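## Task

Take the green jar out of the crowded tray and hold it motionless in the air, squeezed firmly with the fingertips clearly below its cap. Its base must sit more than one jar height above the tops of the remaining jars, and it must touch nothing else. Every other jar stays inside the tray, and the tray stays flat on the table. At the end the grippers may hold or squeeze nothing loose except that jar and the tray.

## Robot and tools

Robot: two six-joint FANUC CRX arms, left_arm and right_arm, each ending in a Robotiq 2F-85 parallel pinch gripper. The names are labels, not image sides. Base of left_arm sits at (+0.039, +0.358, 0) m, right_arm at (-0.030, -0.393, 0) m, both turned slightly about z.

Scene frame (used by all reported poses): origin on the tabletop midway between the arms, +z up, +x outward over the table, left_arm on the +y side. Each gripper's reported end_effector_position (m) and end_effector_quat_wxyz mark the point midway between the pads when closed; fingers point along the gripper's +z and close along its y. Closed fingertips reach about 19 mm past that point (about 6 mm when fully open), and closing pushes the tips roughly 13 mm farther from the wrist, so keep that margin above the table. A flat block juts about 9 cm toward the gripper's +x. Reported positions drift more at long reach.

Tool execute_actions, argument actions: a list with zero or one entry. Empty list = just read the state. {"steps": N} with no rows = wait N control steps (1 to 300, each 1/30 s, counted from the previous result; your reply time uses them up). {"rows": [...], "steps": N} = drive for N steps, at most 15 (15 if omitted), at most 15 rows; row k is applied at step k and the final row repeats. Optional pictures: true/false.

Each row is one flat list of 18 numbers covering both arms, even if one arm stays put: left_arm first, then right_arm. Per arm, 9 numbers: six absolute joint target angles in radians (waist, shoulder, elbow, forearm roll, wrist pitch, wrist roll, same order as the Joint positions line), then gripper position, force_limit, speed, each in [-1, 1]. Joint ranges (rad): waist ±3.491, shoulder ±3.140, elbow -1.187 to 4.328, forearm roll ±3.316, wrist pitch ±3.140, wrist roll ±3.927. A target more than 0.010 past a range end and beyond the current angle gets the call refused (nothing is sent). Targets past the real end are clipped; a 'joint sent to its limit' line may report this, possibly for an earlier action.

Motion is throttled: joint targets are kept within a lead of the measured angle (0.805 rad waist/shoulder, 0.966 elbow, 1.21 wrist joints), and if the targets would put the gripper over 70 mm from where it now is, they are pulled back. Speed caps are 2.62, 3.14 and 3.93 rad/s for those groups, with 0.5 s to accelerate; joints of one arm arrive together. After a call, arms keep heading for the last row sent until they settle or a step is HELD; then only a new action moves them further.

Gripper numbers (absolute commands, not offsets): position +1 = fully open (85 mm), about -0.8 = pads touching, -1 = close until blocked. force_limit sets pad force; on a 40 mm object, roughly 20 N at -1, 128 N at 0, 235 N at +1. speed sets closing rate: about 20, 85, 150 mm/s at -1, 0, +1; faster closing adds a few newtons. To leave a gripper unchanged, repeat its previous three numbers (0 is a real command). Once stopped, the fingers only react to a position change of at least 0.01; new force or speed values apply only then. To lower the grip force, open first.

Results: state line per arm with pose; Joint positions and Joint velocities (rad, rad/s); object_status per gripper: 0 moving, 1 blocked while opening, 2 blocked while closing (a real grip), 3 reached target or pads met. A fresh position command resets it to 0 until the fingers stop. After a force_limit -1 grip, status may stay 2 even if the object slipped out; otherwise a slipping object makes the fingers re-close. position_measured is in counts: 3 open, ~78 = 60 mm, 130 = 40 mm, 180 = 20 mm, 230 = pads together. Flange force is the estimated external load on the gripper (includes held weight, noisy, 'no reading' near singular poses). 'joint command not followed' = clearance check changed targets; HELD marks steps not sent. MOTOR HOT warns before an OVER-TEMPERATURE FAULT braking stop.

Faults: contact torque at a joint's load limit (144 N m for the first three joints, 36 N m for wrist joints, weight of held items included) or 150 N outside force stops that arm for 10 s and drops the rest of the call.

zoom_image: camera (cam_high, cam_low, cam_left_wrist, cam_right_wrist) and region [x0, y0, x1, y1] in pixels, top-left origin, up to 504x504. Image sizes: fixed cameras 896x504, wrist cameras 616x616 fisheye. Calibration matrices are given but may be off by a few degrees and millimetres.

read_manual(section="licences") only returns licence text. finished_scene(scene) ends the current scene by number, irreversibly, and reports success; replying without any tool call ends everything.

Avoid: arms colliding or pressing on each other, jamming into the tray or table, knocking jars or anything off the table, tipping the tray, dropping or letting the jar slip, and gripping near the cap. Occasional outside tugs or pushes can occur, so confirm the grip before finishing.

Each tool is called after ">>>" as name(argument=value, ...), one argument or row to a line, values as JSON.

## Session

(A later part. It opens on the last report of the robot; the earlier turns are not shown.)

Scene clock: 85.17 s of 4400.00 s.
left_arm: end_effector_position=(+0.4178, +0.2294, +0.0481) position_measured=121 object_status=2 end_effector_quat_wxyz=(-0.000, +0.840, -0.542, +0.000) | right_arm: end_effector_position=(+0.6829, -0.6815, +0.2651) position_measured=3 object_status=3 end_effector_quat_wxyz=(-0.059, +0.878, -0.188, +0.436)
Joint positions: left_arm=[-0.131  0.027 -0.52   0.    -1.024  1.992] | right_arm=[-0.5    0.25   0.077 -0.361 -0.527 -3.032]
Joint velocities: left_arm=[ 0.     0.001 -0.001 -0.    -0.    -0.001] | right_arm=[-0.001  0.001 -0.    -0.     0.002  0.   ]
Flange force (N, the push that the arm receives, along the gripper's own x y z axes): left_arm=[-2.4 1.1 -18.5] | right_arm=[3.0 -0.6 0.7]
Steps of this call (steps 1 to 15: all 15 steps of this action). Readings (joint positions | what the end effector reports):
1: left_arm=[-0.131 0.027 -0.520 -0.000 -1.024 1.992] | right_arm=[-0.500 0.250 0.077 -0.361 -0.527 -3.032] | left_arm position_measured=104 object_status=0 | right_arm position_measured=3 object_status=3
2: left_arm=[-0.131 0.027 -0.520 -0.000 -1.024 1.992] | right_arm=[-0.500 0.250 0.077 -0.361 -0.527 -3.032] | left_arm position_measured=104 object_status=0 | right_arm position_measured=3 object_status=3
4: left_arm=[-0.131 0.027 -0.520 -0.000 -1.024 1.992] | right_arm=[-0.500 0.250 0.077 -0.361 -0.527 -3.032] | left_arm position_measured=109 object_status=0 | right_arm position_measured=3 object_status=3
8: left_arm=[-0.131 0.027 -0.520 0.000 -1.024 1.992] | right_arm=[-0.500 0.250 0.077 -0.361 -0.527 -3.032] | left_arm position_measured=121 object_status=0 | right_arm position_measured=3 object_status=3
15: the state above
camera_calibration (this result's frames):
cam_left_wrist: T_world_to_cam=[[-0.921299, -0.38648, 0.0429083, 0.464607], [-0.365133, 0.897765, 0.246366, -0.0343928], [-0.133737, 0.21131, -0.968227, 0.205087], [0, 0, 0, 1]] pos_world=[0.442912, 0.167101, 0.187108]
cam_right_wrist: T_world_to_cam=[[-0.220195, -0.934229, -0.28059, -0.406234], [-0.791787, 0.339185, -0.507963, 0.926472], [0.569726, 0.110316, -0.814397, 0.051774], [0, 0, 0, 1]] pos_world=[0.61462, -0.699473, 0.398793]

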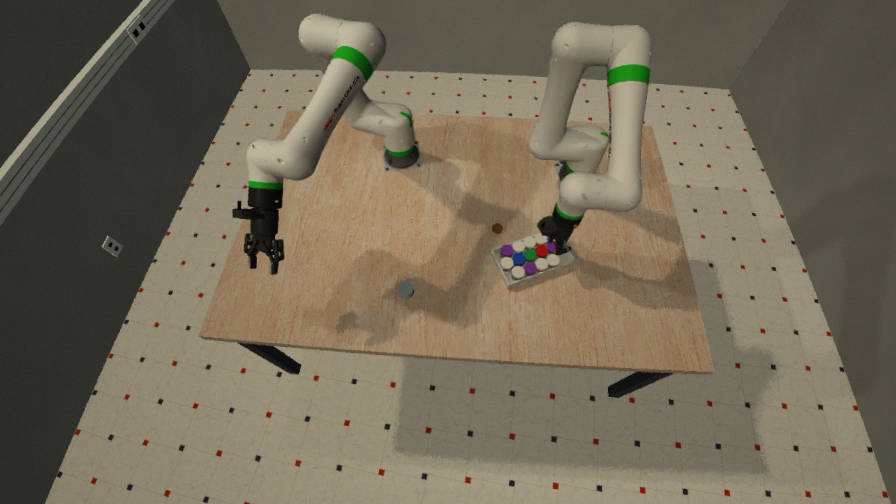

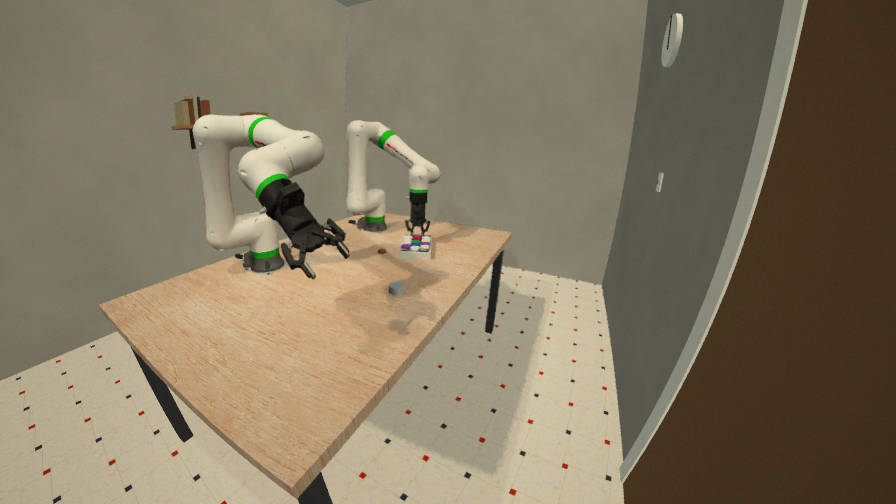

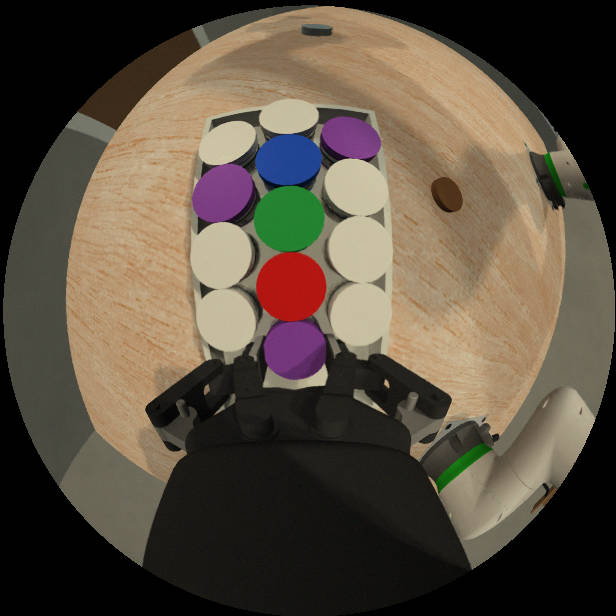

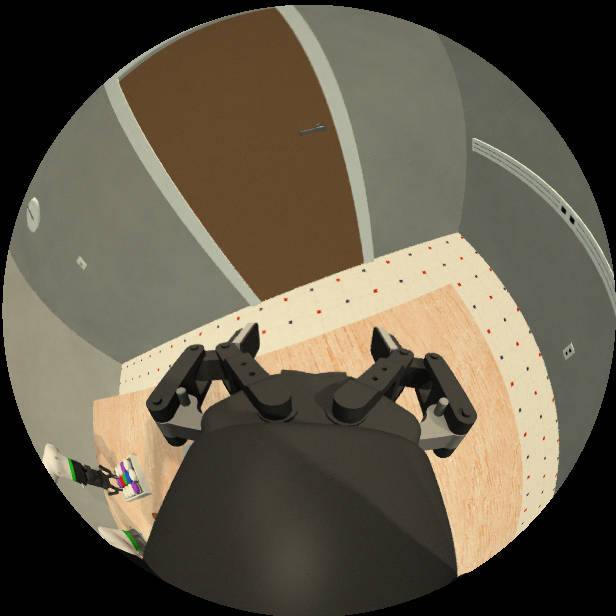

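>>> execute_actions(
  actions=[
    {"rows":[[-0.1313,0.0212,-0.5153,0,-1.0343,1.9923,-1,-0.7,-0.7,-0.5,0.25,0.077,-0.361,-0.527,-3.032,1,0,0],[-0.1313,0.0212,-0.5153,0,-1.0343,1.9923,-1,-0.7,-0.7,-0.5,0.25,0.077,-0.361,-0.527,-3.032,1,0,0],[-0.1313,0.0212,-0.5153,0,-1.0343,1.9923,-1,-0.7,-0.7,-0.5,0.25,0.077,-0.361,-0.527,-3.032,1,0,0],[-0.1313,0.0212,-0.5153,0,-1.0343,1.9923,-1,-0.7,-0.7,-0.5,0.25,0.077,-0.361,-0.527,-3.032,1,0,0],[-0.0398,-0.0404,-0.576,0,-1.0352,1.9008,-1,-0.7,-0.7,-0.5,0.25,0.077,-0.361,-0.527,-3.032,1,0,0]],"steps":15},
  ],
  pictures=false,
)

>>> execute_actions(
  actions=[
    {"rows":[[-0.0182,0.0112,-0.5252,0,-1.0344,1.8792,-1,-0.7,-0.7,-0.5,0.25,0.077,-0.361,-0.527,-3.032,1,0,0]],"steps":15},
  ],
)

Scene clock: 105.97 s of 4400.00 s.
left_arm: end_effector_position=(+0.4031, +0.2621, +0.0520) position_measured=122 object_status=2 end_effector_quat_wxyz=(-0.000, +0.840, -0.542, -0.000) | right_arm: end_effector_position=(+0.6829, -0.6815, +0.2651) position_measured=3 object_status=3 end_effector_quat_wxyz=(-0.059, +0.878, -0.188, +0.436)
Joint positions: left_arm=[-0.04  -0.04  -0.576 -0.    -1.035  1.901] | right_arm=[-0.5    0.25   0.077 -0.361 -0.527 -3.032]
Joint velocities: left_arm=[ 0.005 -0.007 -0.003 -0.001 -0.    -0.007] | right_arm=[ 0.001  0.     0.    -0.001 -0.001  0.001]
Flange force (N, the push that the arm receives, along the gripper's own x y z axes): left_arm=[1.6 -1.6 3.0] | right_arm=[1.8 0.4 0.4]
Steps of this call (steps 1 to 15: the robot went on to your last target; steps 16 to 90: nothing new was sent; then 17.30 s passed at rest; steps 91 to 105: all 15 steps of this action). Readings (joint positions | what the end effector reports):
91: left_arm=[-0.131 0.027 -0.520 0.000 -1.024 1.992] | right_arm=[-0.500 0.250 0.077 -0.361 -0.527 -3.032] | left_arm position_measured=121 object_status=2 | right_arm position_measured=3 object_status=3
92: left_arm=[-0.131 0.025 -0.519 -0.000 -1.026 1.992] | right_arm=[-0.500 0.250 0.077 -0.361 -0.527 -3.032] | left_arm position_measured=121 object_status=2 | right_arm position_measured=3 object_status=3
94: left_arm=[-0.131 0.022 -0.517 -0.000 -1.032 1.992] | right_arm=[-0.500 0.250 0.077 -0.361 -0.527 -3.032] | left_arm position_measured=122 object_status=2 | right_arm position_measured=3 object_status=3
98: left_arm=[-0.102 0.001 -0.535 -0.000 -1.034 1.963] | right_arm=[-0.500 0.250 0.077 -0.361 -0.527 -3.032] | left_arm position_measured=122 object_status=2 | right_arm position_measured=3 object_status=3
105: the state above

Scene clock: 106.47 s of 4400.00 s.
left_arm: end_effector_position=(+0.4259, +0.2725, +0.0520) position_measured=122 object_status=2 end_effector_quat_wxyz=(+0.000, +0.840, -0.542, -0.000) | right_arm: end_effector_position=(+0.6829, -0.6815, +0.2651) position_measured=3 object_status=3 end_effector_quat_wxyz=(-0.059, +0.878, -0.188, +0.436)
Joint positions: left_arm=[-0.018  0.011 -0.525 -0.    -1.034  1.879] | right_arm=[-0.5    0.25   0.077 -0.361 -0.527 -3.032]
Joint velocities: left_arm=[ 0.     0.001  0.001 -0.     0.    -0.001] | right_arm=[-0.002 -0.    -0.     0.001  0.    -0.   ]
Flange force (N, the push that the arm receives, along the gripper's own x y z axes): left_arm=[1.2 0.2 2.5] | right_arm=[1.2 -0.5 -0.4]
Steps of this call (steps 1 to 15: all 15 steps of this action). Readings (joint positions | what the end effector reports):
1: left_arm=[-0.040 -0.040 -0.576 -0.000 -1.035 1.901] | right_arm=[-0.500 0.250 0.077 -0.361 -0.527 -3.032] | left_arm position_measured=122 object_status=2 | right_arm position_measured=3 object_status=3
2: left_arm=[-0.038 -0.036 -0.572 -0.000 -1.035 1.899] | right_arm=[-0.500 0.250 0.077 -0.361 -0.527 -3.032] | left_arm position_measured=122 object_status=2 | right_arm position_measured=3 object_status=3
4: left_arm=[-0.028 -0.013 -0.549 -0.000 -1.035 1.889] | right_arm=[-0.500 0.250 0.077 -0.361 -0.527 -3.032] | left_arm position_measured=122 object_status=2 | right_arm position_measured=3 object_status=3
8: left_arm=[-0.019 0.010 -0.526 -0.000 -1.035 1.880] | right_arm=[-0.500 0.250 0.077 -0.361 -0.527 -3.032] | left_arm position_measured=122 object_status=2 | right_arm position_measured=3 object_status=3
15: the state above
camera_calibration (this result's frames):
cam_left_wrist: T_world_to_cam=[[-0.921308, -0.386451, 0.0429761, 0.488528], [-0.36508, 0.897766, 0.246442, -0.0711354], [-0.13382, 0.211359, -0.968204, 0.200917], [0, 0, 0, 1]] pos_world=[0.451002, 0.210189, 0.191065]
cam_right_wrist: T_world_to_cam=[[-0.220195, -0.934229, -0.28059, -0.406234], [-0.791787, 0.339185, -0.507963, 0.926472], [0.569726, 0.110317, -0.814397, 0.0517741], [0, 0, 0, 1]] pos_world=[0.61462, -0.699473, 0.398793]

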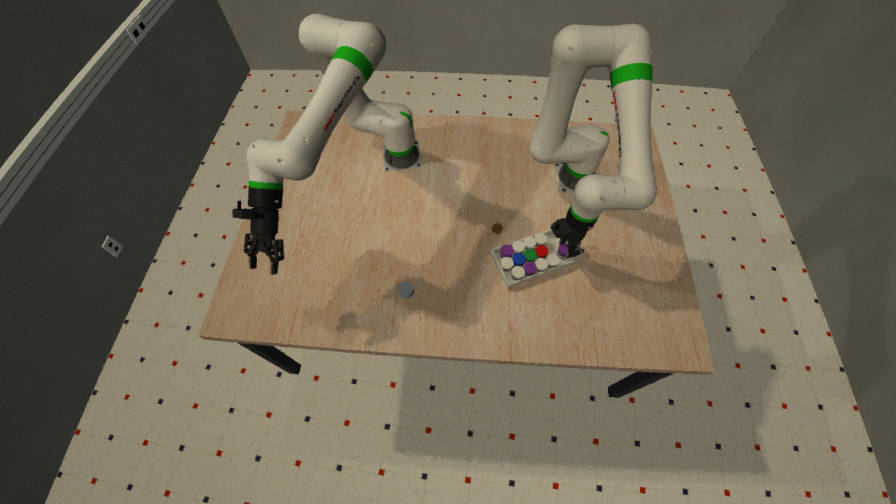

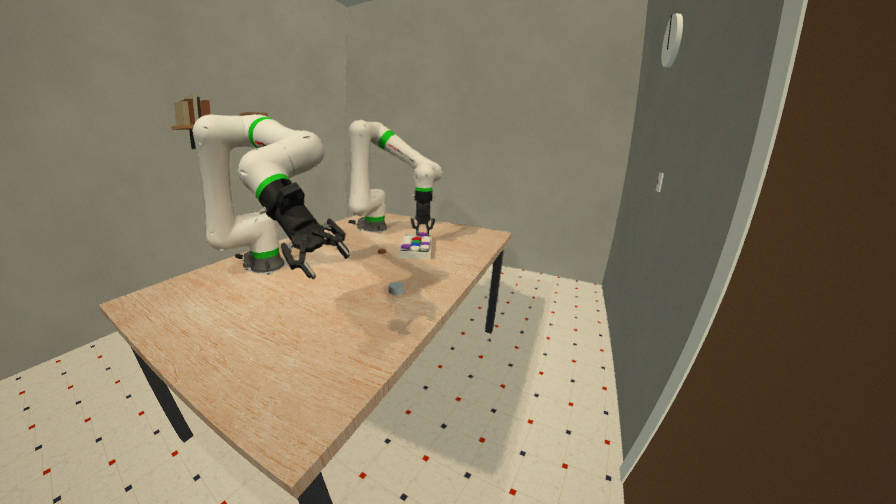

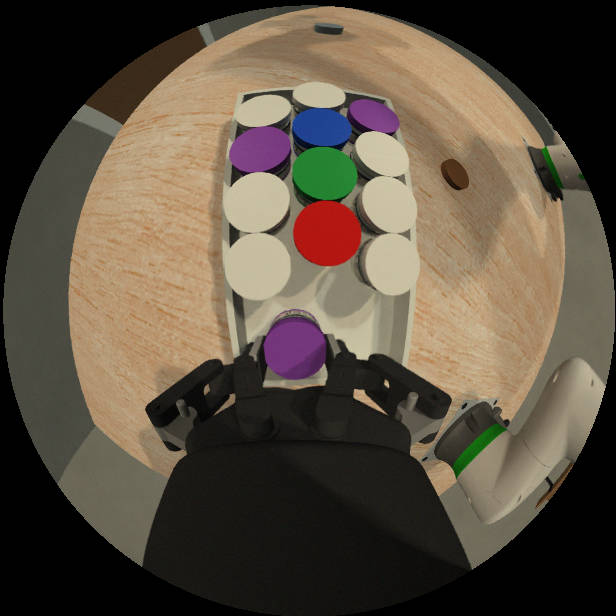

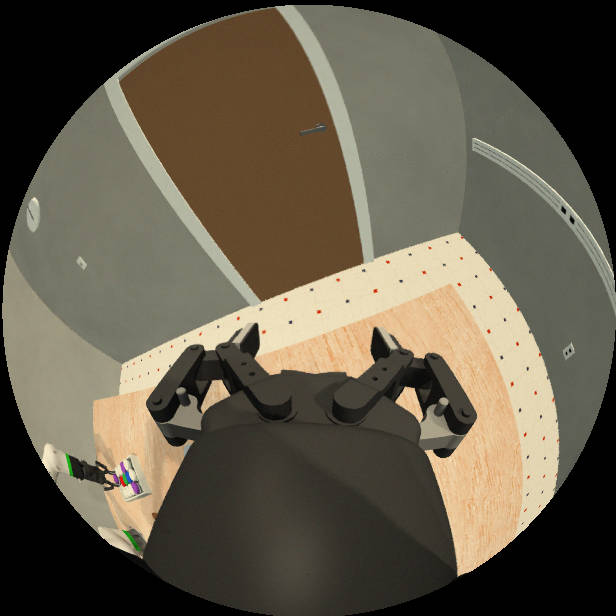

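>>> execute_actions(
  actions=[
    {"rows":[[-0.0182,0.0153,-0.529,0,-1.0265,1.8792,-1,-0.7,-0.7,-0.5,0.25,0.077,-0.361,-0.527,-3.032,1,0,0],[-0.0182,0.0153,-0.529,0,-1.0265,1.8792,-1,-0.7,-0.7,-0.5,0.25,0.077,-0.361,-0.527,-3.032,1,0,0],[-0.0182,0.0153,-0.529,0,-1.0265,1.8792,-1,-0.7,-0.7,-0.5,0.25,0.077,-0.361,-0.527,-3.032,1,0,0],[-0.0182,0.0153,-0.529,0,-1.0265,1.8792,-1,-0.7,-0.7,-0.5,0.25,0.077,-0.361,-0.527,-3.032,1,0,0],[-0.0182,0.0153,-0.529,0,-1.0265,1.8792,-1,-0.7,-0.7,-0.5,0.25,0.077,-0.361,-0.527,-3.032,1,0,0],[-0.0182,0.0153,-0.529,0,-1.0265,1.8792,0.15,-0.7,-0.5,-0.5,0.25,0.077,-0.361,-0.527,-3.032,1,0,0]],"steps":15},
  ],
  pictures=false,
)

>>> execute_actions(
  actions=[
    {"rows":[[-0.0182,-0.044,-0.466,0,-1.149,1.8792,0.15,-0.7,-0.5,-0.5,0.25,0.077,-0.361,-0.527,-3.032,1,0,0]],"steps":10},
  ],
  pictures=false,
)

>>> execute_actions(
  actions=[
    {"rows":[[-0.2577,0.0817,-0.3641,0,-1.125,2.1187,-1,0,0.5,-0.5,0.25,0.077,-0.361,-0.527,-3.032,1,0,0]],"steps":15},
  ],
  pictures=false,
)

>>> execute_actions(
  actions=[
    {"steps":15},
  ],
)

Scene clock: 127.27 s of 4400.00 s.
left_arm: end_effector_position=(+0.4258, +0.2724, +0.0491) position_measured=110 object_status=0 end_effector_quat_wxyz=(+0.000, +0.840, -0.542, +0.000) | right_arm: end_effector_position=(+0.6829, -0.6815, +0.2651) position_measured=3 object_status=3 end_effector_quat_wxyz=(-0.059, +0.878, -0.188, +0.436)
Joint positions: left_arm=[-0.018  0.015 -0.529  0.    -1.027  1.879] | right_arm=[-0.5    0.25   0.077 -0.361 -0.527 -3.032]
Joint velocities: left_arm=[-0.    -0.    -0.     0.    -0.001  0.001] | right_arm=[ 0.001  0.     0.    -0.    -0.    -0.001]
Flange force (N, the push that the arm receives, along the gripper's own x y z axes): left_arm=[2.0 -0.1 1.5] | right_arm=[2.4 0.5 0.3]
Steps of this call (steps 1 to 15: the robot went on to your last target; steps 16 to 90: nothing new was sent; then 17.30 s passed at rest; steps 91 to 105: all 15 steps of this action). Readings (joint positions | what the end effector reports):
91: left_arm=[-0.018 0.011 -0.525 0.000 -1.034 1.879] | right_arm=[-0.500 0.250 0.077 -0.361 -0.527 -3.032] | left_arm position_measured=122 object_status=2 | right_arm position_measured=3 object_status=3
92: left_arm=[-0.018 0.013 -0.526 0.000 -1.031 1.879] | right_arm=[-0.500 0.250 0.077 -0.361 -0.527 -3.032] | left_arm position_measured=122 object_status=2 | right_arm position_measured=3 object_status=3
94: left_arm=[-0.018 0.015 -0.528 0.000 -1.028 1.879] | right_arm=[-0.500 0.250 0.077 -0.361 -0.527 -3.032] | left_arm position_measured=122 object_status=2 | right_arm position_measured=3 object_status=3
98: left_arm=[-0.018 0.015 -0.529 0.000 -1.027 1.879] | right_arm=[-0.500 0.250 0.077 -0.361 -0.527 -3.032] | left_arm position_measured=118 object_status=0 | right_arm position_measured=3 object_status=3
105: the state above

Scene clock: 127.60 s of 4400.00 s.
left_arm: end_effector_position=(+0.4259, +0.2724, +0.0950) position_measured=110 object_status=3 end_effector_quat_wxyz=(+0.000, +0.840, -0.542, -0.000) | right_arm: end_effector_position=(+0.6829, -0.6815, +0.2651) position_measured=3 object_status=3 end_effector_quat_wxyz=(-0.059, +0.878, -0.188, +0.436)
Joint positions: left_arm=[-0.018 -0.044 -0.466  0.    -1.148  1.879] | right_arm=[-0.5    0.25   0.077 -0.361 -0.527 -3.032]
Joint velocities: left_arm=[ 0.    -0.005  0.003  0.    -0.015 -0.   ] | right_arm=[ 0.     0.     0.    -0.001  0.     0.001]
Flange force (N, the push that the arm receives, along the gripper's own x y z axes): left_arm=[2.7 0.4 2.2] | right_arm=[3.8 1.3 1.9]
Steps of this call (steps 1 to 10: all 10 steps of this action). Readings (joint positions | what the end effector reports):
1: left_arm=[-0.018 0.015 -0.529 0.000 -1.027 1.879] | right_arm=[-0.500 0.250 0.077 -0.361 -0.527 -3.032] | left_arm position_measured=110 object_status=0 | right_arm position_measured=3 object_status=3
2: left_arm=[-0.018 0.013 -0.527 0.000 -1.031 1.879] | right_arm=[-0.500 0.250 0.077 -0.361 -0.527 -3.032] | left_arm position_measured=110 object_status=0 | right_arm position_measured=3 object_status=3
4: left_arm=[-0.018 -0.004 -0.508 0.000 -1.067 1.879] | right_arm=[-0.500 0.250 0.077 -0.361 -0.527 -3.032] | left_arm position_measured=110 object_status=0 | right_arm position_measured=3 object_status=3
8: left_arm=[-0.018 -0.042 -0.468 0.000 -1.144 1.879] | right_arm=[-0.500 0.250 0.077 -0.361 -0.527 -3.032] | left_arm position_measured=110 object_status=3 | right_arm position_measured=3 object_status=3
10: the state above

Scene clock: 128.10 s of 4400.00 s.
left_arm: end_effector_position=(+0.4414, +0.1776, +0.0851) position_measured=232 object_status=0 end_effector_quat_wxyz=(+0.000, +0.840, -0.542, +0.000) | right_arm: end_effector_position=(+0.6829, -0.6815, +0.2651) position_measured=3 object_status=3 end_effector_quat_wxyz=(-0.059, +0.878, -0.188, +0.436)
Joint positions: left_arm=[-0.257  0.081 -0.364  0.    -1.125  2.118] | right_arm=[-0.5    0.25   0.077 -0.361 -0.527 -3.032]
Joint velocities: left_arm=[-0.009  0.004  0.004 -0.     0.003  0.013] | right_arm=[ 0.001  0.001  0.    -0.     0.001  0.   ]
Flange force (N, the push that the arm receives, along the gripper's own x y z axes): left_arm=[7.7 3.3 1.5] | right_arm=[2.3 0.3 0.9]
Steps of this call (steps 1 to 15: all 15 steps of this action). Readings (joint positions | what the end effector reports):
1: left_arm=[-0.018 -0.044 -0.466 0.000 -1.148 1.879] | right_arm=[-0.500 0.250 0.077 -0.361 -0.527 -3.032] | left_arm position_measured=110 object_status=0 | right_arm position_measured=3 object_status=3
2: left_arm=[-0.023 -0.041 -0.464 0.000 -1.148 1.883] | right_arm=[-0.500 0.250 0.077 -0.361 -0.527 -3.032] | left_arm position_measured=111 object_status=0 | right_arm position_measured=3 object_status=3
4: left_arm=[-0.048 -0.028 -0.453 0.000 -1.144 1.909] | right_arm=[-0.500 0.250 0.077 -0.361 -0.527 -3.032] | left_arm position_measured=125 object_status=0 | right_arm position_measured=3 object_status=3
8: left_arm=[-0.159 0.031 -0.406 0.000 -1.133 2.020] | right_arm=[-0.500 0.250 0.077 -0.361 -0.527 -3.032] | left_arm position_measured=164 object_status=0 | right_arm position_measured=3 object_status=3
15: the state above

Scene clock: 128.60 s of 4400.00 s.
left_arm: end_effector_position=(+0.4414, +0.1774, +0.0851) position_measured=232 object_status=3 end_effector_quat_wxyz=(+0.000, +0.840, -0.542, +0.000) | right_arm: end_effector_position=(+0.6829, -0.6815, +0.2651) position_measured=3 object_status=3 end_effector_quat_wxyz=(-0.059, +0.878, -0.188, +0.436)
Joint positions: left_arm=[-0.258  0.082 -0.364  0.    -1.125  2.119] | right_arm=[-0.5    0.25   0.077 -0.361 -0.527 -3.032]
Joint velocities: left_arm=[-0.001 -0.001 -0.     0.    -0.     0.001] | right_arm=[ 0.001 -0.    -0.     0.001  0.001 -0.001]
Flange force (N, the push that the arm receives, along the gripper's own x y z axes): left_arm=[1.7 -0.1 1.0] | right_arm=[3.4 0.4 1.1]
Steps of this call (steps 1 to 15: the robot went on to your last target). Readings (joint positions | what the end effector reports):
1: left_arm=[-0.257 0.081 -0.364 0.000 -1.125 2.118] | right_arm=[-0.500 0.250 0.077 -0.361 -0.527 -3.032] | left_arm position_measured=232 object_status=0 | right_arm position_measured=3 object_status=3
2: left_arm=[-0.257 0.082 -0.364 0.000 -1.125 2.119] | right_arm=[-0.500 0.250 0.077 -0.361 -0.527 -3.032] | left_arm position_measured=232 object_status=0 | right_arm position_measured=3 object_status=3
4: left_arm=[-0.258 0.082 -0.364 0.000 -1.125 2.119] | right_arm=[-0.500 0.250 0.077 -0.361 -0.527 -3.032] | left_arm position_measured=232 object_status=0 | right_arm position_measured=3 object_status=3
8: left_arm=[-0.258 0.082 -0.364 0.000 -1.125 2.119] | right_arm=[-0.500 0.250 0.077 -0.361 -0.527 -3.032] | left_arm position_measured=232 object_status=3 | right_arm position_measured=3 object_status=3
15: the state above
All arms were judged still, so your last target was given up. Only a new action makes them travel on or press farther. Fingers that are still opening or closing keep moving.
camera_calibration (this result's frames):
cam_left_wrist: T_world_to_cam=[[-0.921301, -0.386468, 0.0429711, 0.464627], [-0.3651, 0.897763, 0.246421, 0.0117819], [-0.133812, 0.211339, -0.96821, 0.255049], [0, 0, 0, 1]] pos_world=[0.466491, 0.115084, 0.224072]
cam_right_wrist: T_world_to_cam=[[-0.220195, -0.934229, -0.28059, -0.406234], [-0.791787, 0.339186, -0.507963, 0.926472], [0.569726, 0.110316, -0.814397, 0.051774], [0, 0, 0, 1]] pos_world=[0.61462, -0.699473, 0.398793]

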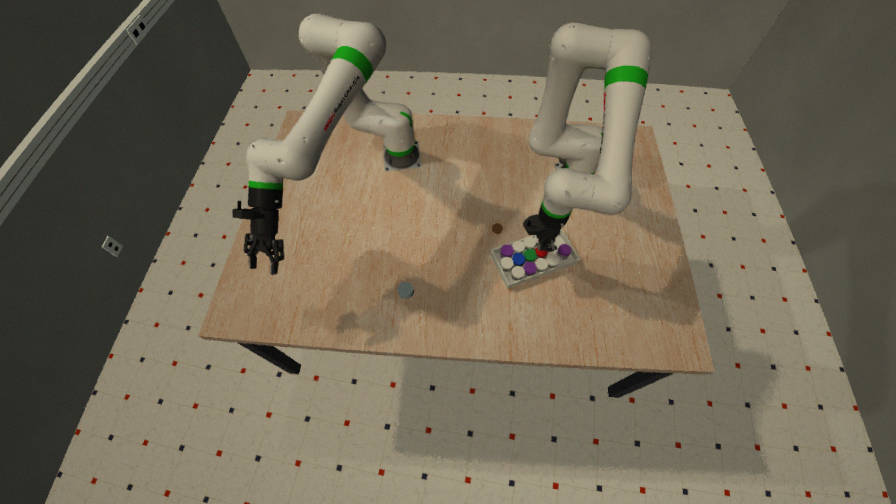

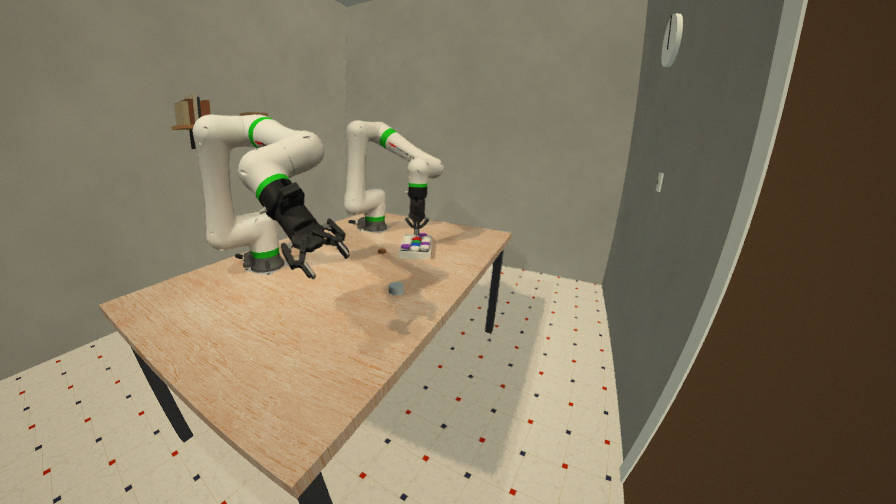

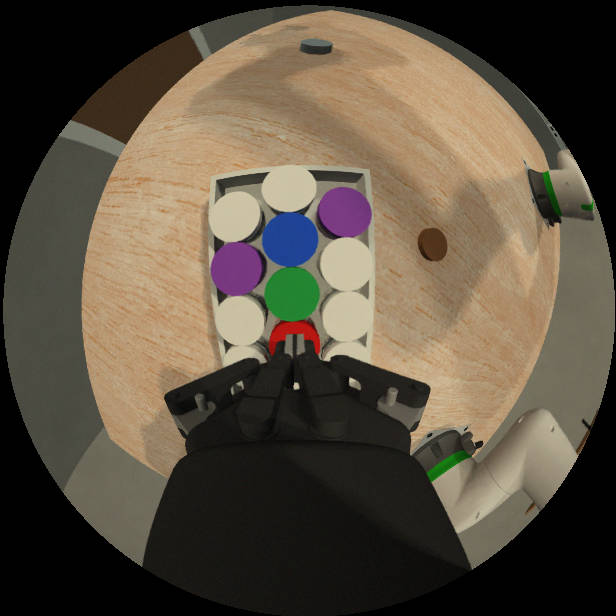

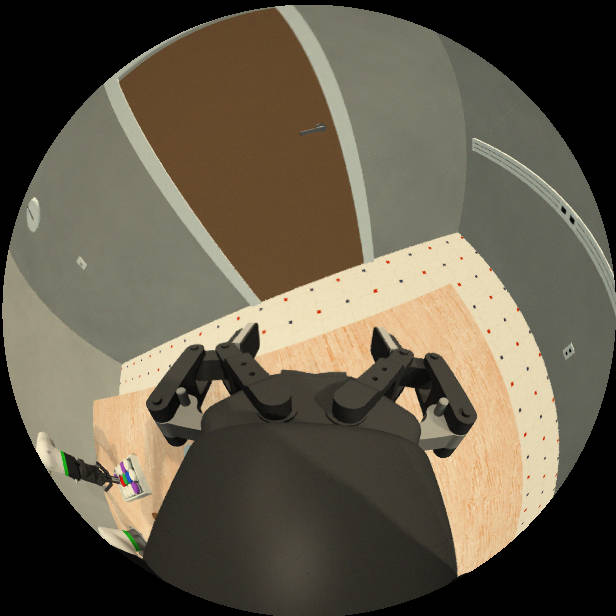

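>>> execute_actions(
  actions=[
    {"rows":[[-0.2577,0.0874,-0.3708,0,-1.1126,2.1187,-1,0,0.5,-0.5,0.25,0.077,-0.361,-0.527,-3.032,1,0,0]],"steps":10},
  ],
  pictures=false,
)

>>> execute_actions(
  actions=[
    {"rows":[[-0.2577,0.0885,-0.3721,0,-1.1102,2.1187,-1,0,0.5,-0.5,0.25,0.077,-0.361,-0.527,-3.032,1,0,0]],"steps":8},
  ],
  pictures=false,
)

>>> execute_actions(
  actions=[
    {"rows":[[-0.2577,0.0897,-0.3734,0,-1.1077,2.1187,-1,0,0.5,-0.5,0.25,0.077,-0.361,-0.527,-3.032,1,0,0]],"steps":8},
  ],
  pictures=false,
)

Scene clock: 140.00 s of 4400.00 s.
left_arm: end_effector_position=(+0.4414, +0.1774, +0.0801) position_measured=232 object_status=3 end_effector_quat_wxyz=(-0.000, +0.840, -0.542, +0.000) | right_arm: end_effector_position=(+0.6829, -0.6815, +0.2651) position_measured=3 object_status=3 end_effector_quat_wxyz=(-0.059, +0.878, -0.188, +0.436)
Joint positions: left_arm=[-0.258  0.087 -0.371 -0.    -1.113  2.119] | right_arm=[-0.5    0.25   0.077 -0.361 -0.527 -3.032]
Joint velocities: left_arm=[ 0.001  0.001 -0.001 -0.001  0.002 -0.   ] | right_arm=[ 0.     0.     0.    -0.001 -0.001 -0.   ]
Flange force (N, the push that the arm receives, along the gripper's own x y z axes): left_arm=[3.9 -3.0 -1.3] | right_arm=[2.5 0.8 1.1]
Steps of this call (steps 1 to 90: nothing new was sent; then 8.07 s passed at rest; steps 91 to 100: all 10 steps of this action). Readings (joint positions | what the end effector reports):
91: left_arm=[-0.258 0.082 -0.364 -0.000 -1.124 2.119] | right_arm=[-0.500 0.250 0.077 -0.361 -0.527 -3.032] | left_arm position_measured=232 object_status=3 | right_arm position_measured=3 object_status=3
92: left_arm=[-0.258 0.084 -0.366 -0.000 -1.121 2.119] | right_arm=[-0.500 0.250 0.077 -0.361 -0.527 -3.032] | left_arm position_measured=232 object_status=3 | right_arm position_measured=3 object_status=3
94: left_arm=[-0.258 0.086 -0.369 -0.000 -1.115 2.119] | right_arm=[-0.500 0.250 0.077 -0.361 -0.527 -3.032] | left_arm position_measured=232 object_status=3 | right_arm position_measured=3 object_status=3
98: left_arm=[-0.258 0.087 -0.371 -0.000 -1.113 2.119] | right_arm=[-0.500 0.250 0.077 -0.361 -0.527 -3.032] | left_arm position_measured=232 object_status=3 | right_arm position_measured=3 object_status=3
100: the state above

Scene clock: 140.27 s of 4400.00 s.
left_arm: end_effector_position=(+0.4414, +0.1774, +0.0791) position_measured=232 object_status=3 end_effector_quat_wxyz=(-0.000, +0.840, -0.542, -0.000) | right_arm: end_effector_position=(+0.6829, -0.6815, +0.2651) position_measured=3 object_status=3 end_effector_quat_wxyz=(-0.059, +0.878, -0.188, +0.436)
Joint positions: left_arm=[-0.258  0.088 -0.372 -0.    -1.11   2.119] | right_arm=[-0.5    0.25   0.077 -0.361 -0.527 -3.032]
Joint velocities: left_arm=[-0.     0.    -0.     0.     0.002  0.   ] | right_arm=[ 0.001 -0.    -0.    -0.     0.001  0.   ]
Flange force (N, the push that the arm receives, along the gripper's own x y z axes): left_arm=[1.0 0.6 1.5] | right_arm=[2.5 0.6 0.8]
Steps of this call (steps 1 to 8: all 8 steps of this action). Readings (joint positions | what the end effector reports):
1: left_arm=[-0.258 0.087 -0.371 -0.000 -1.112 2.119] | right_arm=[-0.500 0.250 0.077 -0.361 -0.527 -3.032] | left_arm position_measured=232 object_status=3 | right_arm position_measured=3 object_status=3
2: left_arm=[-0.258 0.088 -0.371 -0.000 -1.112 2.119] | right_arm=[-0.500 0.250 0.077 -0.361 -0.527 -3.032] | left_arm position_measured=232 object_status=3 | right_arm position_measured=3 object_status=3
4: left_arm=[-0.258 0.088 -0.372 -0.000 -1.111 2.119] | right_arm=[-0.500 0.250 0.077 -0.361 -0.527 -3.032] | left_arm position_measured=232 object_status=3 | right_arm position_measured=3 object_status=3
8: the state above

Scene clock: 140.53 s of 4400.00 s.
left_arm: end_effector_position=(+0.4414, +0.1774, +0.0781) position_measured=232 object_status=3 end_effector_quat_wxyz=(-0.000, +0.840, -0.542, -0.000) | right_arm: end_effector_position=(+0.6829, -0.6815, +0.2651) position_measured=3 object_status=3 end_effector_quat_wxyz=(-0.059, +0.878, -0.188, +0.436)
Joint positions: left_arm=[-0.258  0.09  -0.373 -0.    -1.108  2.119] | right_arm=[-0.5    0.25   0.077 -0.361 -0.527 -3.032]
Joint velocities: left_arm=[-0.    -0.001 -0.     0.001  0.001  0.001] | right_arm=[-0.     0.    -0.     0.001  0.001 -0.   ]
Flange force (N, the push that the arm receives, along the gripper's own x y z axes): left_arm=[3.6 -1.5 -0.1] | right_arm=[3.2 0.9 1.0]
Steps of this call (steps 1 to 8: all 8 steps of this action). Readings (joint positions | what the end effector reports):
1: left_arm=[-0.258 0.089 -0.372 -0.000 -1.110 2.119] | right_arm=[-0.500 0.250 0.077 -0.361 -0.527 -3.032] | left_arm position_measured=232 object_status=3 | right_arm position_measured=3 object_status=3
2: left_arm=[-0.258 0.089 -0.373 -0.000 -1.109 2.119] | right_arm=[-0.500 0.250 0.077 -0.361 -0.527 -3.032] | left_arm position_measured=232 object_status=3 | right_arm position_measured=3 object_status=3
4: left_arm=[-0.258 0.089 -0.373 -0.000 -1.108 2.119] | right_arm=[-0.500 0.250 0.077 -0.361 -0.527 -3.032] | left_arm position_measured=232 object_status=3 | right_arm position_measured=3 object_status=3
8: the state above

>>> execute_actions(
  actions=[
    {"rows":[[-0.2577,0.0908,-0.3747,0,-1.1053,2.1187,-1,0,0.5,-0.5,0.25,0.077,-0.361,-0.527,-3.032,1,0,0]],"steps":8},
  ],
  pictures=false,
)

Scene clock: 144.03 s of 4400.00 s.
left_arm: end_effector_position=(+0.4414, +0.1773, +0.0771) position_measured=232 object_status=3 end_effector_quat_wxyz=(+0.000, +0.840, -0.542, +0.000) | right_arm: end_effector_position=(+0.6829, -0.6815, +0.2651) position_measured=3 object_status=3 end_effector_quat_wxyz=(-0.059, +0.878, -0.188, +0.436)
Joint positions: left_arm=[-0.258  0.091 -0.375  0.    -1.105  2.119] | right_arm=[-0.5    0.25   0.077 -0.361 -0.527 -3.032]
Joint velocities: left_arm=[ 0.     0.001 -0.     0.     0.001 -0.   ] | right_arm=[ 0.    -0.    -0.    -0.    -0.    -0.001]
Flange force (N, the push that the arm receives, along the gripper's own x y z axes): left_arm=[3.0 -0.6 -0.2] | right_arm=[2.0 0.9 0.6]
Steps of this call (steps 1 to 15: the robot went on to your last target; steps 16 to 90: nothing new was sent; then 0.23 s passed at rest; steps 91 to 98: all 8 steps of this action). Readings (joint positions | what the end effector reports):
91: left_arm=[-0.258 0.090 -0.373 0.000 -1.108 2.119] | right_arm=[-0.500 0.250 0.077 -0.361 -0.527 -3.032] | left_arm position_measured=232 object_status=3 | right_arm position_measured=3 object_status=3
92: left_arm=[-0.258 0.090 -0.374 0.000 -1.107 2.119] | right_arm=[-0.500 0.250 0.077 -0.361 -0.527 -3.032] | left_arm position_measured=232 object_status=3 | right_arm position_measured=3 object_status=3
94: left_arm=[-0.258 0.091 -0.374 0.000 -1.106 2.119] | right_arm=[-0.500 0.250 0.077 -0.361 -0.527 -3.032] | left_arm position_measured=232 object_status=3 | right_arm position_measured=3 object_status=3
98: the state above

>>> execute_actions(
  actions=[
    {"rows":[[-0.2577,0.092,-0.376,0,-1.1028,2.1187,-1,0,0.5,-0.5,0.25,0.077,-0.361,-0.527,-3.032,1,0,0]],"steps":8},
  ],
  pictures=false,
)

Scene clock: 147.77 s of 4400.00 s.
left_arm: end_effector_position=(+0.4414, +0.1773, +0.0761) position_measured=232 object_status=3 end_effector_quat_wxyz=(+0.000, +0.840, -0.542, +0.000) | right_arm: end_effector_position=(+0.6829, -0.6815, +0.2651) position_measured=3 object_status=3 end_effector_quat_wxyz=(-0.059, +0.878, -0.188, +0.436)
Joint positions: left_arm=[-0.258  0.092 -0.376  0.    -1.103  2.119] | right_arm=[-0.5    0.25   0.077 -0.361 -0.527 -3.032]
Joint velocities: left_arm=[-0.  0.  0. -0.  0.  0.] | right_arm=[ 0.003  0.001 -0.     0.001 -0.     0.   ]
Flange force (N, the push that the arm receives, along the gripper's own x y z axes): left_arm=[2.3 -0.8 1.6] | right_arm=[2.0 -0.2 0.4]
Steps of this call (steps 1 to 15: the robot went on to your last target; steps 16 to 90: nothing new was sent; then 0.47 s passed at rest; steps 91 to 98: all 8 steps of this action). Readings (joint positions | what the end effector reports):
91: left_arm=[-0.258 0.091 -0.375 0.000 -1.105 2.119] | right_arm=[-0.500 0.250 0.077 -0.361 -0.527 -3.032] | left_arm position_measured=232 object_status=3 | right_arm position_measured=3 object_status=3
92: left_arm=[-0.258 0.091 -0.375 0.000 -1.104 2.119] | right_arm=[-0.500 0.250 0.077 -0.361 -0.527 -3.032] | left_arm position_measured=232 object_status=3 | right_arm position_measured=3 object_status=3
94: left_arm=[-0.258 0.092 -0.376 0.000 -1.103 2.119] | right_arm=[-0.500 0.250 0.077 -0.361 -0.527 -3.032] | left_arm position_measured=232 object_status=3 | right_arm position_measured=3 object_status=3
98: the state above

>>> execute_actions(
  actions=[
    {"rows":[[-0.2577,0.0931,-0.3773,0,-1.1004,2.1187,-1,0,0.5,-0.5,0.25,0.077,-0.361,-0.527,-3.032,1,0,0]],"steps":8},
  ],
  pictures=false,
)

Scene clock: 155.37 s of 4400.00 s.
left_arm: end_effector_position=(+0.4413, +0.1774, +0.0752) position_measured=232 object_status=3 end_effector_quat_wxyz=(-0.000, +0.840, -0.542, -0.000) | right_arm: end_effector_position=(+0.6829, -0.6815, +0.2651) position_measured=3 object_status=3 end_effector_quat_wxyz=(-0.059, +0.878, -0.188, +0.436)
Joint positions: left_arm=[-0.258  0.093 -0.377 -0.    -1.1    2.119] | right_arm=[-0.5    0.25   0.077 -0.361 -0.527 -3.032]
Joint velocities: left_arm=[-0.001  0.     0.    -0.     0.001 -0.001] | right_arm=[-0.    -0.    -0.     0.001 -0.001  0.001]
Flange force (N, the push that the arm receives, along the gripper's own x y z axes): left_arm=[2.5 -0.5 0.4] | right_arm=[1.5 0.3 -0.1]
Steps of this call (steps 1 to 15: the robot went on to your last target; steps 16 to 90: nothing new was sent; then 4.33 s passed at rest; steps 91 to 98: all 8 steps of this action). Readings (joint positions | what the end effector reports):
91: left_arm=[-0.258 0.092 -0.376 -0.000 -1.103 2.119] | right_arm=[-0.500 0.250 0.077 -0.361 -0.527 -3.032] | left_arm position_measured=232 object_status=3 | right_arm position_measured=3 object_status=3
92: left_arm=[-0.258 0.092 -0.377 -0.000 -1.102 2.119] | right_arm=[-0.500 0.250 0.077 -0.361 -0.527 -3.032] | left_arm position_measured=232 object_status=3 | right_arm position_measured=3 object_status=3
94: left_arm=[-0.258 0.093 -0.377 -0.000 -1.101 2.119] | right_arm=[-0.500 0.250 0.077 -0.361 -0.527 -3.032] | left_arm position_measured=232 object_status=3 | right_arm position_measured=3 object_status=3
98: the state above

>>> execute_actions(
  actions=[
    {"rows":[[-0.2577,0.0943,-0.3786,0,-1.0979,2.1187,-1,0,0.5,-0.5,0.25,0.077,-0.361,-0.527,-3.032,1,0,0]],"steps":8},
  ],
  pictures=false,
)

Scene clock: 160.30 s of 4400.00 s.
left_arm: end_effector_position=(+0.4413, +0.1774, +0.0742) position_measured=232 object_status=3 end_effector_quat_wxyz=(-0.000, +0.840, -0.542, -0.000) | right_arm: end_effector_position=(+0.6829, -0.6815, +0.2651) position_measured=3 object_status=3 end_effector_quat_wxyz=(-0.059, +0.878, -0.188, +0.436)
Joint positions: left_arm=[-0.258  0.094 -0.379 -0.    -1.098  2.119] | right_arm=[-0.5    0.25   0.077 -0.361 -0.527 -3.032]
Joint velocities: left_arm=[-0.    -0.    -0.001  0.001  0.002  0.001] | right_arm=[-0.001 -0.     0.     0.    -0.002  0.   ]
Flange force (N, the push that the arm receives, along the gripper's own x y z axes): left_arm=[0.4 0.5 1.4] | right_arm=[4.5 1.7 2.0]
Steps of this call (steps 1 to 15: the robot went on to your last target; steps 16 to 90: nothing new was sent; then 1.67 s passed at rest; steps 91 to 98: all 8 steps of this action). Readings (joint positions | what the end effector reports):
91: left_arm=[-0.258 0.093 -0.377 -0.000 -1.100 2.119] | right_arm=[-0.500 0.250 0.077 -0.361 -0.527 -3.032] | left_arm position_measured=232 object_status=3 | right_arm position_measured=3 object_status=3
92: left_arm=[-0.258 0.094 -0.378 -0.000 -1.099 2.119] | right_arm=[-0.500 0.250 0.077 -0.361 -0.527 -3.032] | left_arm position_measured=232 object_status=3 | right_arm position_measured=3 object_status=3
94: left_arm=[-0.258 0.094 -0.378 -0.000 -1.098 2.119] | right_arm=[-0.500 0.250 0.077 -0.361 -0.527 -3.032] | left_arm position_measured=232 object_status=3 | right_arm position_measured=3 object_status=3
98: the state above

>>> execute_actions(
  actions=[
    {"rows":[[-0.2577,0.0955,-0.3799,0,-1.0954,2.1187,-1,0,0.5,-0.5,0.25,0.077,-0.361,-0.527,-3.032,1,0,0]],"steps":8},
  ],
  pictures=false,
)

Scene clock: 163.53 s of 4400.00 s.
left_arm: end_effector_position=(+0.4413, +0.1774, +0.0732) position_measured=232 object_status=3 end_effector_quat_wxyz=(-0.000, +0.840, -0.542, -0.000) | right_arm: end_effector_position=(+0.6829, -0.6815, +0.2651) position_measured=3 object_status=3 end_effector_quat_wxyz=(-0.059, +0.878, -0.188, +0.436)
Joint positions: left_arm=[-0.258  0.095 -0.38  -0.    -1.095  2.119] | right_arm=[-0.5    0.25   0.077 -0.361 -0.527 -3.032]
Joint velocities: left_arm=[-0.     0.    -0.001 -0.     0.001 -0.   ] | right_arm=[-0.001 -0.    -0.    -0.    -0.001  0.   ]
Flange force (N, the push that the arm receives, along the gripper's own x y z axes): left_arm=[2.1 0.2 1.6] | right_arm=[2.4 0.1 0.1]
Steps of this call (steps 1 to 15: the robot went on to your last target; steps 16 to 89: nothing new was sent; steps 90 to 97: all 8 steps of this action). Readings (joint positions | what the end effector reports):
90: left_arm=[-0.258 0.094 -0.379 -0.000 -1.098 2.119] | right_arm=[-0.500 0.250 0.077 -0.361 -0.527 -3.032] | left_arm position_measured=232 object_status=3 | right_arm position_measured=3 object_status=3
91: left_arm=[-0.258 0.095 -0.379 -0.000 -1.097 2.119] | right_arm=[-0.500 0.250 0.077 -0.361 -0.527 -3.032] | left_arm position_measured=232 object_status=3 | right_arm position_measured=3 object_status=3
93: left_arm=[-0.258 0.095 -0.380 -0.000 -1.096 2.119] | right_arm=[-0.500 0.250 0.077 -0.361 -0.527 -3.032] | left_arm position_measured=232 object_status=3 | right_arm position_measured=3 object_status=3
97: the state above

>>> execute_actions(
  actions=[
    {"rows":[[-0.2577,0.0967,-0.3812,0,-1.0929,2.1187,-1,0,0.5,-0.5,0.25,0.077,-0.361,-0.527,-3.032,1,0,0]],"steps":8},
  ],
  pictures=false,
)

Scene clock: 167.60 s of 4400.00 s.
left_arm: end_effector_position=(+0.4413, +0.1773, +0.0722) position_measured=232 object_status=3 end_effector_quat_wxyz=(+0.000, +0.840, -0.542, +0.000) | right_arm: end_effector_position=(+0.6829, -0.6815, +0.2651) position_measured=3 object_status=3 end_effector_quat_wxyz=(-0.059, +0.878, -0.188, +0.436)
Joint positions: left_arm=[-0.258  0.097 -0.381  0.    -1.093  2.119] | right_arm=[-0.5    0.25   0.077 -0.361 -0.527 -3.032]
Joint velocities: left_arm=[ 0.     0.    -0.    -0.001  0.002 -0.001] | right_arm=[ 0.001  0.001 -0.    -0.001  0.     0.001]
Flange force (N, the push that the arm receives, along the gripper's own x y z axes): left_arm=[2.3 -0.8 0.5] | right_arm=[2.5 0.6 -0.3]
Steps of this call (steps 1 to 15: the robot went on to your last target; steps 16 to 90: nothing new was sent; then 0.80 s passed at rest; steps 91 to 98: all 8 steps of this action). Readings (joint positions | what the end effector reports):
91: left_arm=[-0.258 0.096 -0.380 0.000 -1.095 2.119] | right_arm=[-0.500 0.250 0.077 -0.361 -0.527 -3.032] | left_arm position_measured=232 object_status=3 | right_arm position_measured=3 object_status=3
92: left_arm=[-0.258 0.096 -0.380 0.000 -1.094 2.119] | right_arm=[-0.500 0.250 0.077 -0.361 -0.527 -3.032] | left_arm position_measured=232 object_status=3 | right_arm position_measured=3 object_status=3
94: left_arm=[-0.258 0.096 -0.381 0.000 -1.093 2.119] | right_arm=[-0.500 0.250 0.077 -0.361 -0.527 -3.032] | left_arm position_measured=232 object_status=3 | right_arm position_measured=3 object_status=3
98: the state above

>>> execute_actions(
  actions=[
    {"rows":[[-0.2577,0.0979,-0.3825,0,-1.0904,2.1187,-1,0,0.5,-0.5,0.25,0.077,-0.361,-0.527,-3.032,1,0,0]],"steps":8},
  ],
  pictures=false,
)

Scene clock: 171.03 s of 4400.00 s.
left_arm: end_effector_position=(+0.4413, +0.1773, +0.0712) position_measured=232 object_status=3 end_effector_quat_wxyz=(+0.000, +0.840, -0.542, +0.000) | right_arm: end_effector_position=(+0.6829, -0.6815, +0.2651) position_measured=3 object_status=3 end_effector_quat_wxyz=(-0.059, +0.878, -0.188, +0.436)
Joint positions: left_arm=[-0.258  0.098 -0.382  0.    -1.09   2.119] | right_arm=[-0.5    0.25   0.077 -0.361 -0.527 -3.032]
Joint velocities: left_arm=[ 0.     0.002  0.001  0.     0.001 -0.001] | right_arm=[-0.  0. -0. -0. -0. -0.]
Flange force (N, the push that the arm receives, along the gripper's own x y z axes): left_arm=[1.9 -0.2 1.3] | right_arm=[2.4 -0.2 0.2]
Steps of this call (steps 1 to 15: the robot went on to your last target; steps 16 to 90: nothing new was sent; then 0.17 s passed at rest; steps 91 to 98: all 8 steps of this action). Readings (joint positions | what the end effector reports):
91: left_arm=[-0.258 0.097 -0.381 0.000 -1.093 2.119] | right_arm=[-0.500 0.250 0.077 -0.361 -0.527 -3.032] | left_arm position_measured=232 object_status=3 | right_arm position_measured=3 object_status=3
92: left_arm=[-0.258 0.097 -0.382 0.000 -1.092 2.119] | right_arm=[-0.500 0.250 0.077 -0.361 -0.527 -3.032] | left_arm position_measured=232 object_status=3 | right_arm position_measured=3 object_status=3
94: left_arm=[-0.258 0.098 -0.382 0.000 -1.091 2.119] | right_arm=[-0.500 0.250 0.077 -0.361 -0.527 -3.032] | left_arm position_measured=232 object_status=3 | right_arm position_measured=3 object_status=3
98: the state above

>>> execute_actions(
  actions=[
    {"rows":[[-0.2577,0.0991,-0.3838,0,-1.0879,2.1187,-1,0,0.5,-0.5,0.25,0.077,-0.361,-0.527,-3.032,1,0,0]],"steps":8},
  ],
  pictures=false,
)

Scene clock: 176.83 s of 4400.00 s.
left_arm: end_effector_position=(+0.4413, +0.1774, +0.0702) position_measured=232 object_status=3 end_effector_quat_wxyz=(-0.000, +0.840, -0.542, -0.000) | right_arm: end_effector_position=(+0.6829, -0.6815, +0.2651) position_measured=3 object_status=3 end_effector_quat_wxyz=(-0.059, +0.878, -0.188, +0.436)
Joint positions: left_arm=[-0.258  0.099 -0.384 -0.    -1.088  2.119] | right_arm=[-0.5    0.25   0.077 -0.361 -0.527 -3.032]
Joint velocities: left_arm=[ 0.    -0.    -0.     0.001  0.001 -0.001] | right_arm=[ 0.002  0.    -0.    -0.003  0.002  0.   ]
Flange force (N, the push that the arm receives, along the gripper's own x y z axes): left_arm=[2.1 -1.0 1.6] | right_arm=[1.7 -0.3 -0.3]
Steps of this call (steps 1 to 15: the robot went on to your last target; steps 16 to 90: nothing new was sent; then 2.53 s passed at rest; steps 91 to 98: all 8 steps of this action). Readings (joint positions | what the end effector reports):
91: left_arm=[-0.258 0.098 -0.383 0.000 -1.090 2.119] | right_arm=[-0.500 0.250 0.077 -0.361 -0.527 -3.032] | left_arm position_measured=232 object_status=3 | right_arm position_measured=3 object_status=3
92: left_arm=[-0.258 0.098 -0.383 -0.000 -1.089 2.119] | right_arm=[-0.500 0.250 0.077 -0.361 -0.527 -3.032] | left_arm position_measured=232 object_status=3 | right_arm position_measured=3 object_status=3
94: left_arm=[-0.258 0.099 -0.384 -0.000 -1.088 2.119] | right_arm=[-0.500 0.250 0.077 -0.361 -0.527 -3.032] | left_arm position_measured=232 object_status=3 | right_arm position_measured=3 object_status=3
98: the state above

>>> execute_actions(
  actions=[
    {"rows":[[-0.2577,0.1003,-0.3851,0,-1.0854,2.1187,-1,0,0.5,-0.5,0.25,0.077,-0.361,-0.527,-3.032,1,0,0]],"steps":8},
  ],
  pictures=false,
)

Scene clock: 180.67 s of 4400.00 s.
left_arm: end_effector_position=(+0.4413, +0.1774, +0.0692) position_measured=232 object_status=3 end_effector_quat_wxyz=(-0.000, +0.840, -0.542, -0.000) | right_arm: end_effector_position=(+0.6829, -0.6815, +0.2651) position_measured=3 object_status=3 end_effector_quat_wxyz=(-0.059, +0.878, -0.188, +0.436)
Joint positions: left_arm=[-0.258  0.1   -0.385 -0.    -1.085  2.119] | right_arm=[-0.5    0.25   0.077 -0.361 -0.527 -3.032]
Joint velocities: left_arm=[-0.    -0.    -0.    -0.001  0.    -0.002] | right_arm=[-0.    -0.001  0.     0.002  0.001  0.   ]
Flange force (N, the push that the arm receives, along the gripper's own x y z axes): left_arm=[1.9 -0.7 1.8] | right_arm=[2.1 -0.3 0.6]
Steps of this call (steps 1 to 15: the robot went on to your last target; steps 16 to 90: nothing new was sent; then 0.57 s passed at rest; steps 91 to 98: all 8 steps of this action). Readings (joint positions | what the end effector reports):
91: left_arm=[-0.258 0.099 -0.384 -0.000 -1.088 2.119] | right_arm=[-0.500 0.250 0.077 -0.361 -0.527 -3.032] | left_arm position_measured=232 object_status=3 | right_arm position_measured=3 object_status=3
92: left_arm=[-0.258 0.100 -0.384 -0.000 -1.087 2.119] | right_arm=[-0.500 0.250 0.077 -0.361 -0.527 -3.032] | left_arm position_measured=232 object_status=3 | right_arm position_measured=3 object_status=3
94: left_arm=[-0.258 0.100 -0.385 -0.000 -1.086 2.119] | right_arm=[-0.500 0.250 0.077 -0.361 -0.527 -3.032] | left_arm position_measured=232 object_status=3 | right_arm position_measured=3 object_status=3
98: the state above

>>> execute_actions(
  actions=[
    {"rows":[[-0.2577,0.1015,-0.3864,0,-1.0829,2.1187,-1,0,0.5,-0.5,0.25,0.077,-0.361,-0.527,-3.032,1,0,0]],"steps":8},
  ],
  pictures=false,
)

Scene clock: 184.63 s of 4400.00 s.
left_arm: end_effector_position=(+0.4413, +0.1774, +0.0682) position_measured=232 object_status=3 end_effector_quat_wxyz=(+0.000, +0.840, -0.542, +0.000) | right_arm: end_effector_position=(+0.6829, -0.6815, +0.2651) position_measured=3 object_status=3 end_effector_quat_wxyz=(-0.059, +0.878, -0.188, +0.436)
Joint positions: left_arm=[-0.258  0.101 -0.386  0.    -1.083  2.119] | right_arm=[-0.5    0.25   0.077 -0.361 -0.527 -3.032]
Joint velocities: left_arm=[ 0.    -0.002 -0.001 -0.001  0.002 -0.001] | right_arm=[-0.    -0.     0.    -0.001 -0.     0.   ]
Flange force (N, the push that the arm receives, along the gripper's own x y z axes): left_arm=[1.2 -0.8 1.7] | right_arm=[2.6 -0.1 0.3]
Steps of this call (steps 1 to 15: the robot went on to your last target; steps 16 to 90: nothing new was sent; then 0.70 s passed at rest; steps 91 to 98: all 8 steps of this action). Readings (joint positions | what the end effector reports):
91: left_arm=[-0.258 0.100 -0.385 -0.000 -1.085 2.119] | right_arm=[-0.500 0.250 0.077 -0.361 -0.527 -3.032] | left_arm position_measured=232 object_status=3 | right_arm position_measured=3 object_status=3
92: left_arm=[-0.258 0.101 -0.386 0.000 -1.084 2.119] | right_arm=[-0.500 0.250 0.077 -0.361 -0.527 -3.032] | left_arm position_measured=232 object_status=3 | right_arm position_measured=3 object_status=3
94: left_arm=[-0.258 0.101 -0.386 0.000 -1.083 2.119] | right_arm=[-0.500 0.250 0.077 -0.361 -0.527 -3.032] | left_arm position_measured=232 object_status=3 | right_arm position_measured=3 object_status=3
98: the state above

>>> execute_actions(
  actions=[
    {"rows":[[-0.2577,0.1027,-0.3877,0,-1.0804,2.1187,-1,0,0.5,-0.5,0.25,0.077,-0.361,-0.527,-3.032,1,0,0]],"steps":8},
  ],
  pictures=false,
)

Scene clock: 189.27 s of 4400.00 s.
left_arm: end_effector_position=(+0.4413, +0.1774, +0.0672) position_measured=232 object_status=3 end_effector_quat_wxyz=(-0.000, +0.840, -0.542, +0.000) | right_arm: end_effector_position=(+0.6829, -0.6815, +0.2651) position_measured=3 object_status=3 end_effector_quat_wxyz=(-0.059, +0.878, -0.188, +0.436)
Joint positions: left_arm=[-0.258  0.103 -0.388  0.    -1.08   2.119] | right_arm=[-0.5    0.25   0.077 -0.361 -0.527 -3.032]
Joint velocities: left_arm=[ 0.    -0.    -0.     0.     0.003  0.   ] | right_arm=[ 0.002 -0.     0.    -0.     0.     0.001]
Flange force (N, the push that the arm receives, along the gripper's own x y z axes): left_arm=[0.4 3.4 -13.6] | right_arm=[2.7 -0.3 1.4]
Steps of this call (steps 1 to 15: the robot went on to your last target; steps 16 to 90: nothing new was sent; then 1.37 s passed at rest; steps 91 to 98: all 8 steps of this action). Readings (joint positions | what the end effector reports):
91: left_arm=[-0.258 0.102 -0.386 0.000 -1.083 2.119] | right_arm=[-0.500 0.250 0.077 -0.361 -0.527 -3.032] | left_arm position_measured=232 object_status=3 | right_arm position_measured=3 object_status=3
92: left_arm=[-0.258 0.102 -0.387 0.000 -1.082 2.119] | right_arm=[-0.500 0.250 0.077 -0.361 -0.527 -3.032] | left_arm position_measured=232 object_status=3 | right_arm position_measured=3 object_status=3
94: left_arm=[-0.258 0.102 -0.387 0.000 -1.081 2.119] | right_arm=[-0.500 0.250 0.077 -0.361 -0.527 -3.032] | left_arm position_measured=232 object_status=3 | right_arm position_measured=3 object_status=3
98: the state above


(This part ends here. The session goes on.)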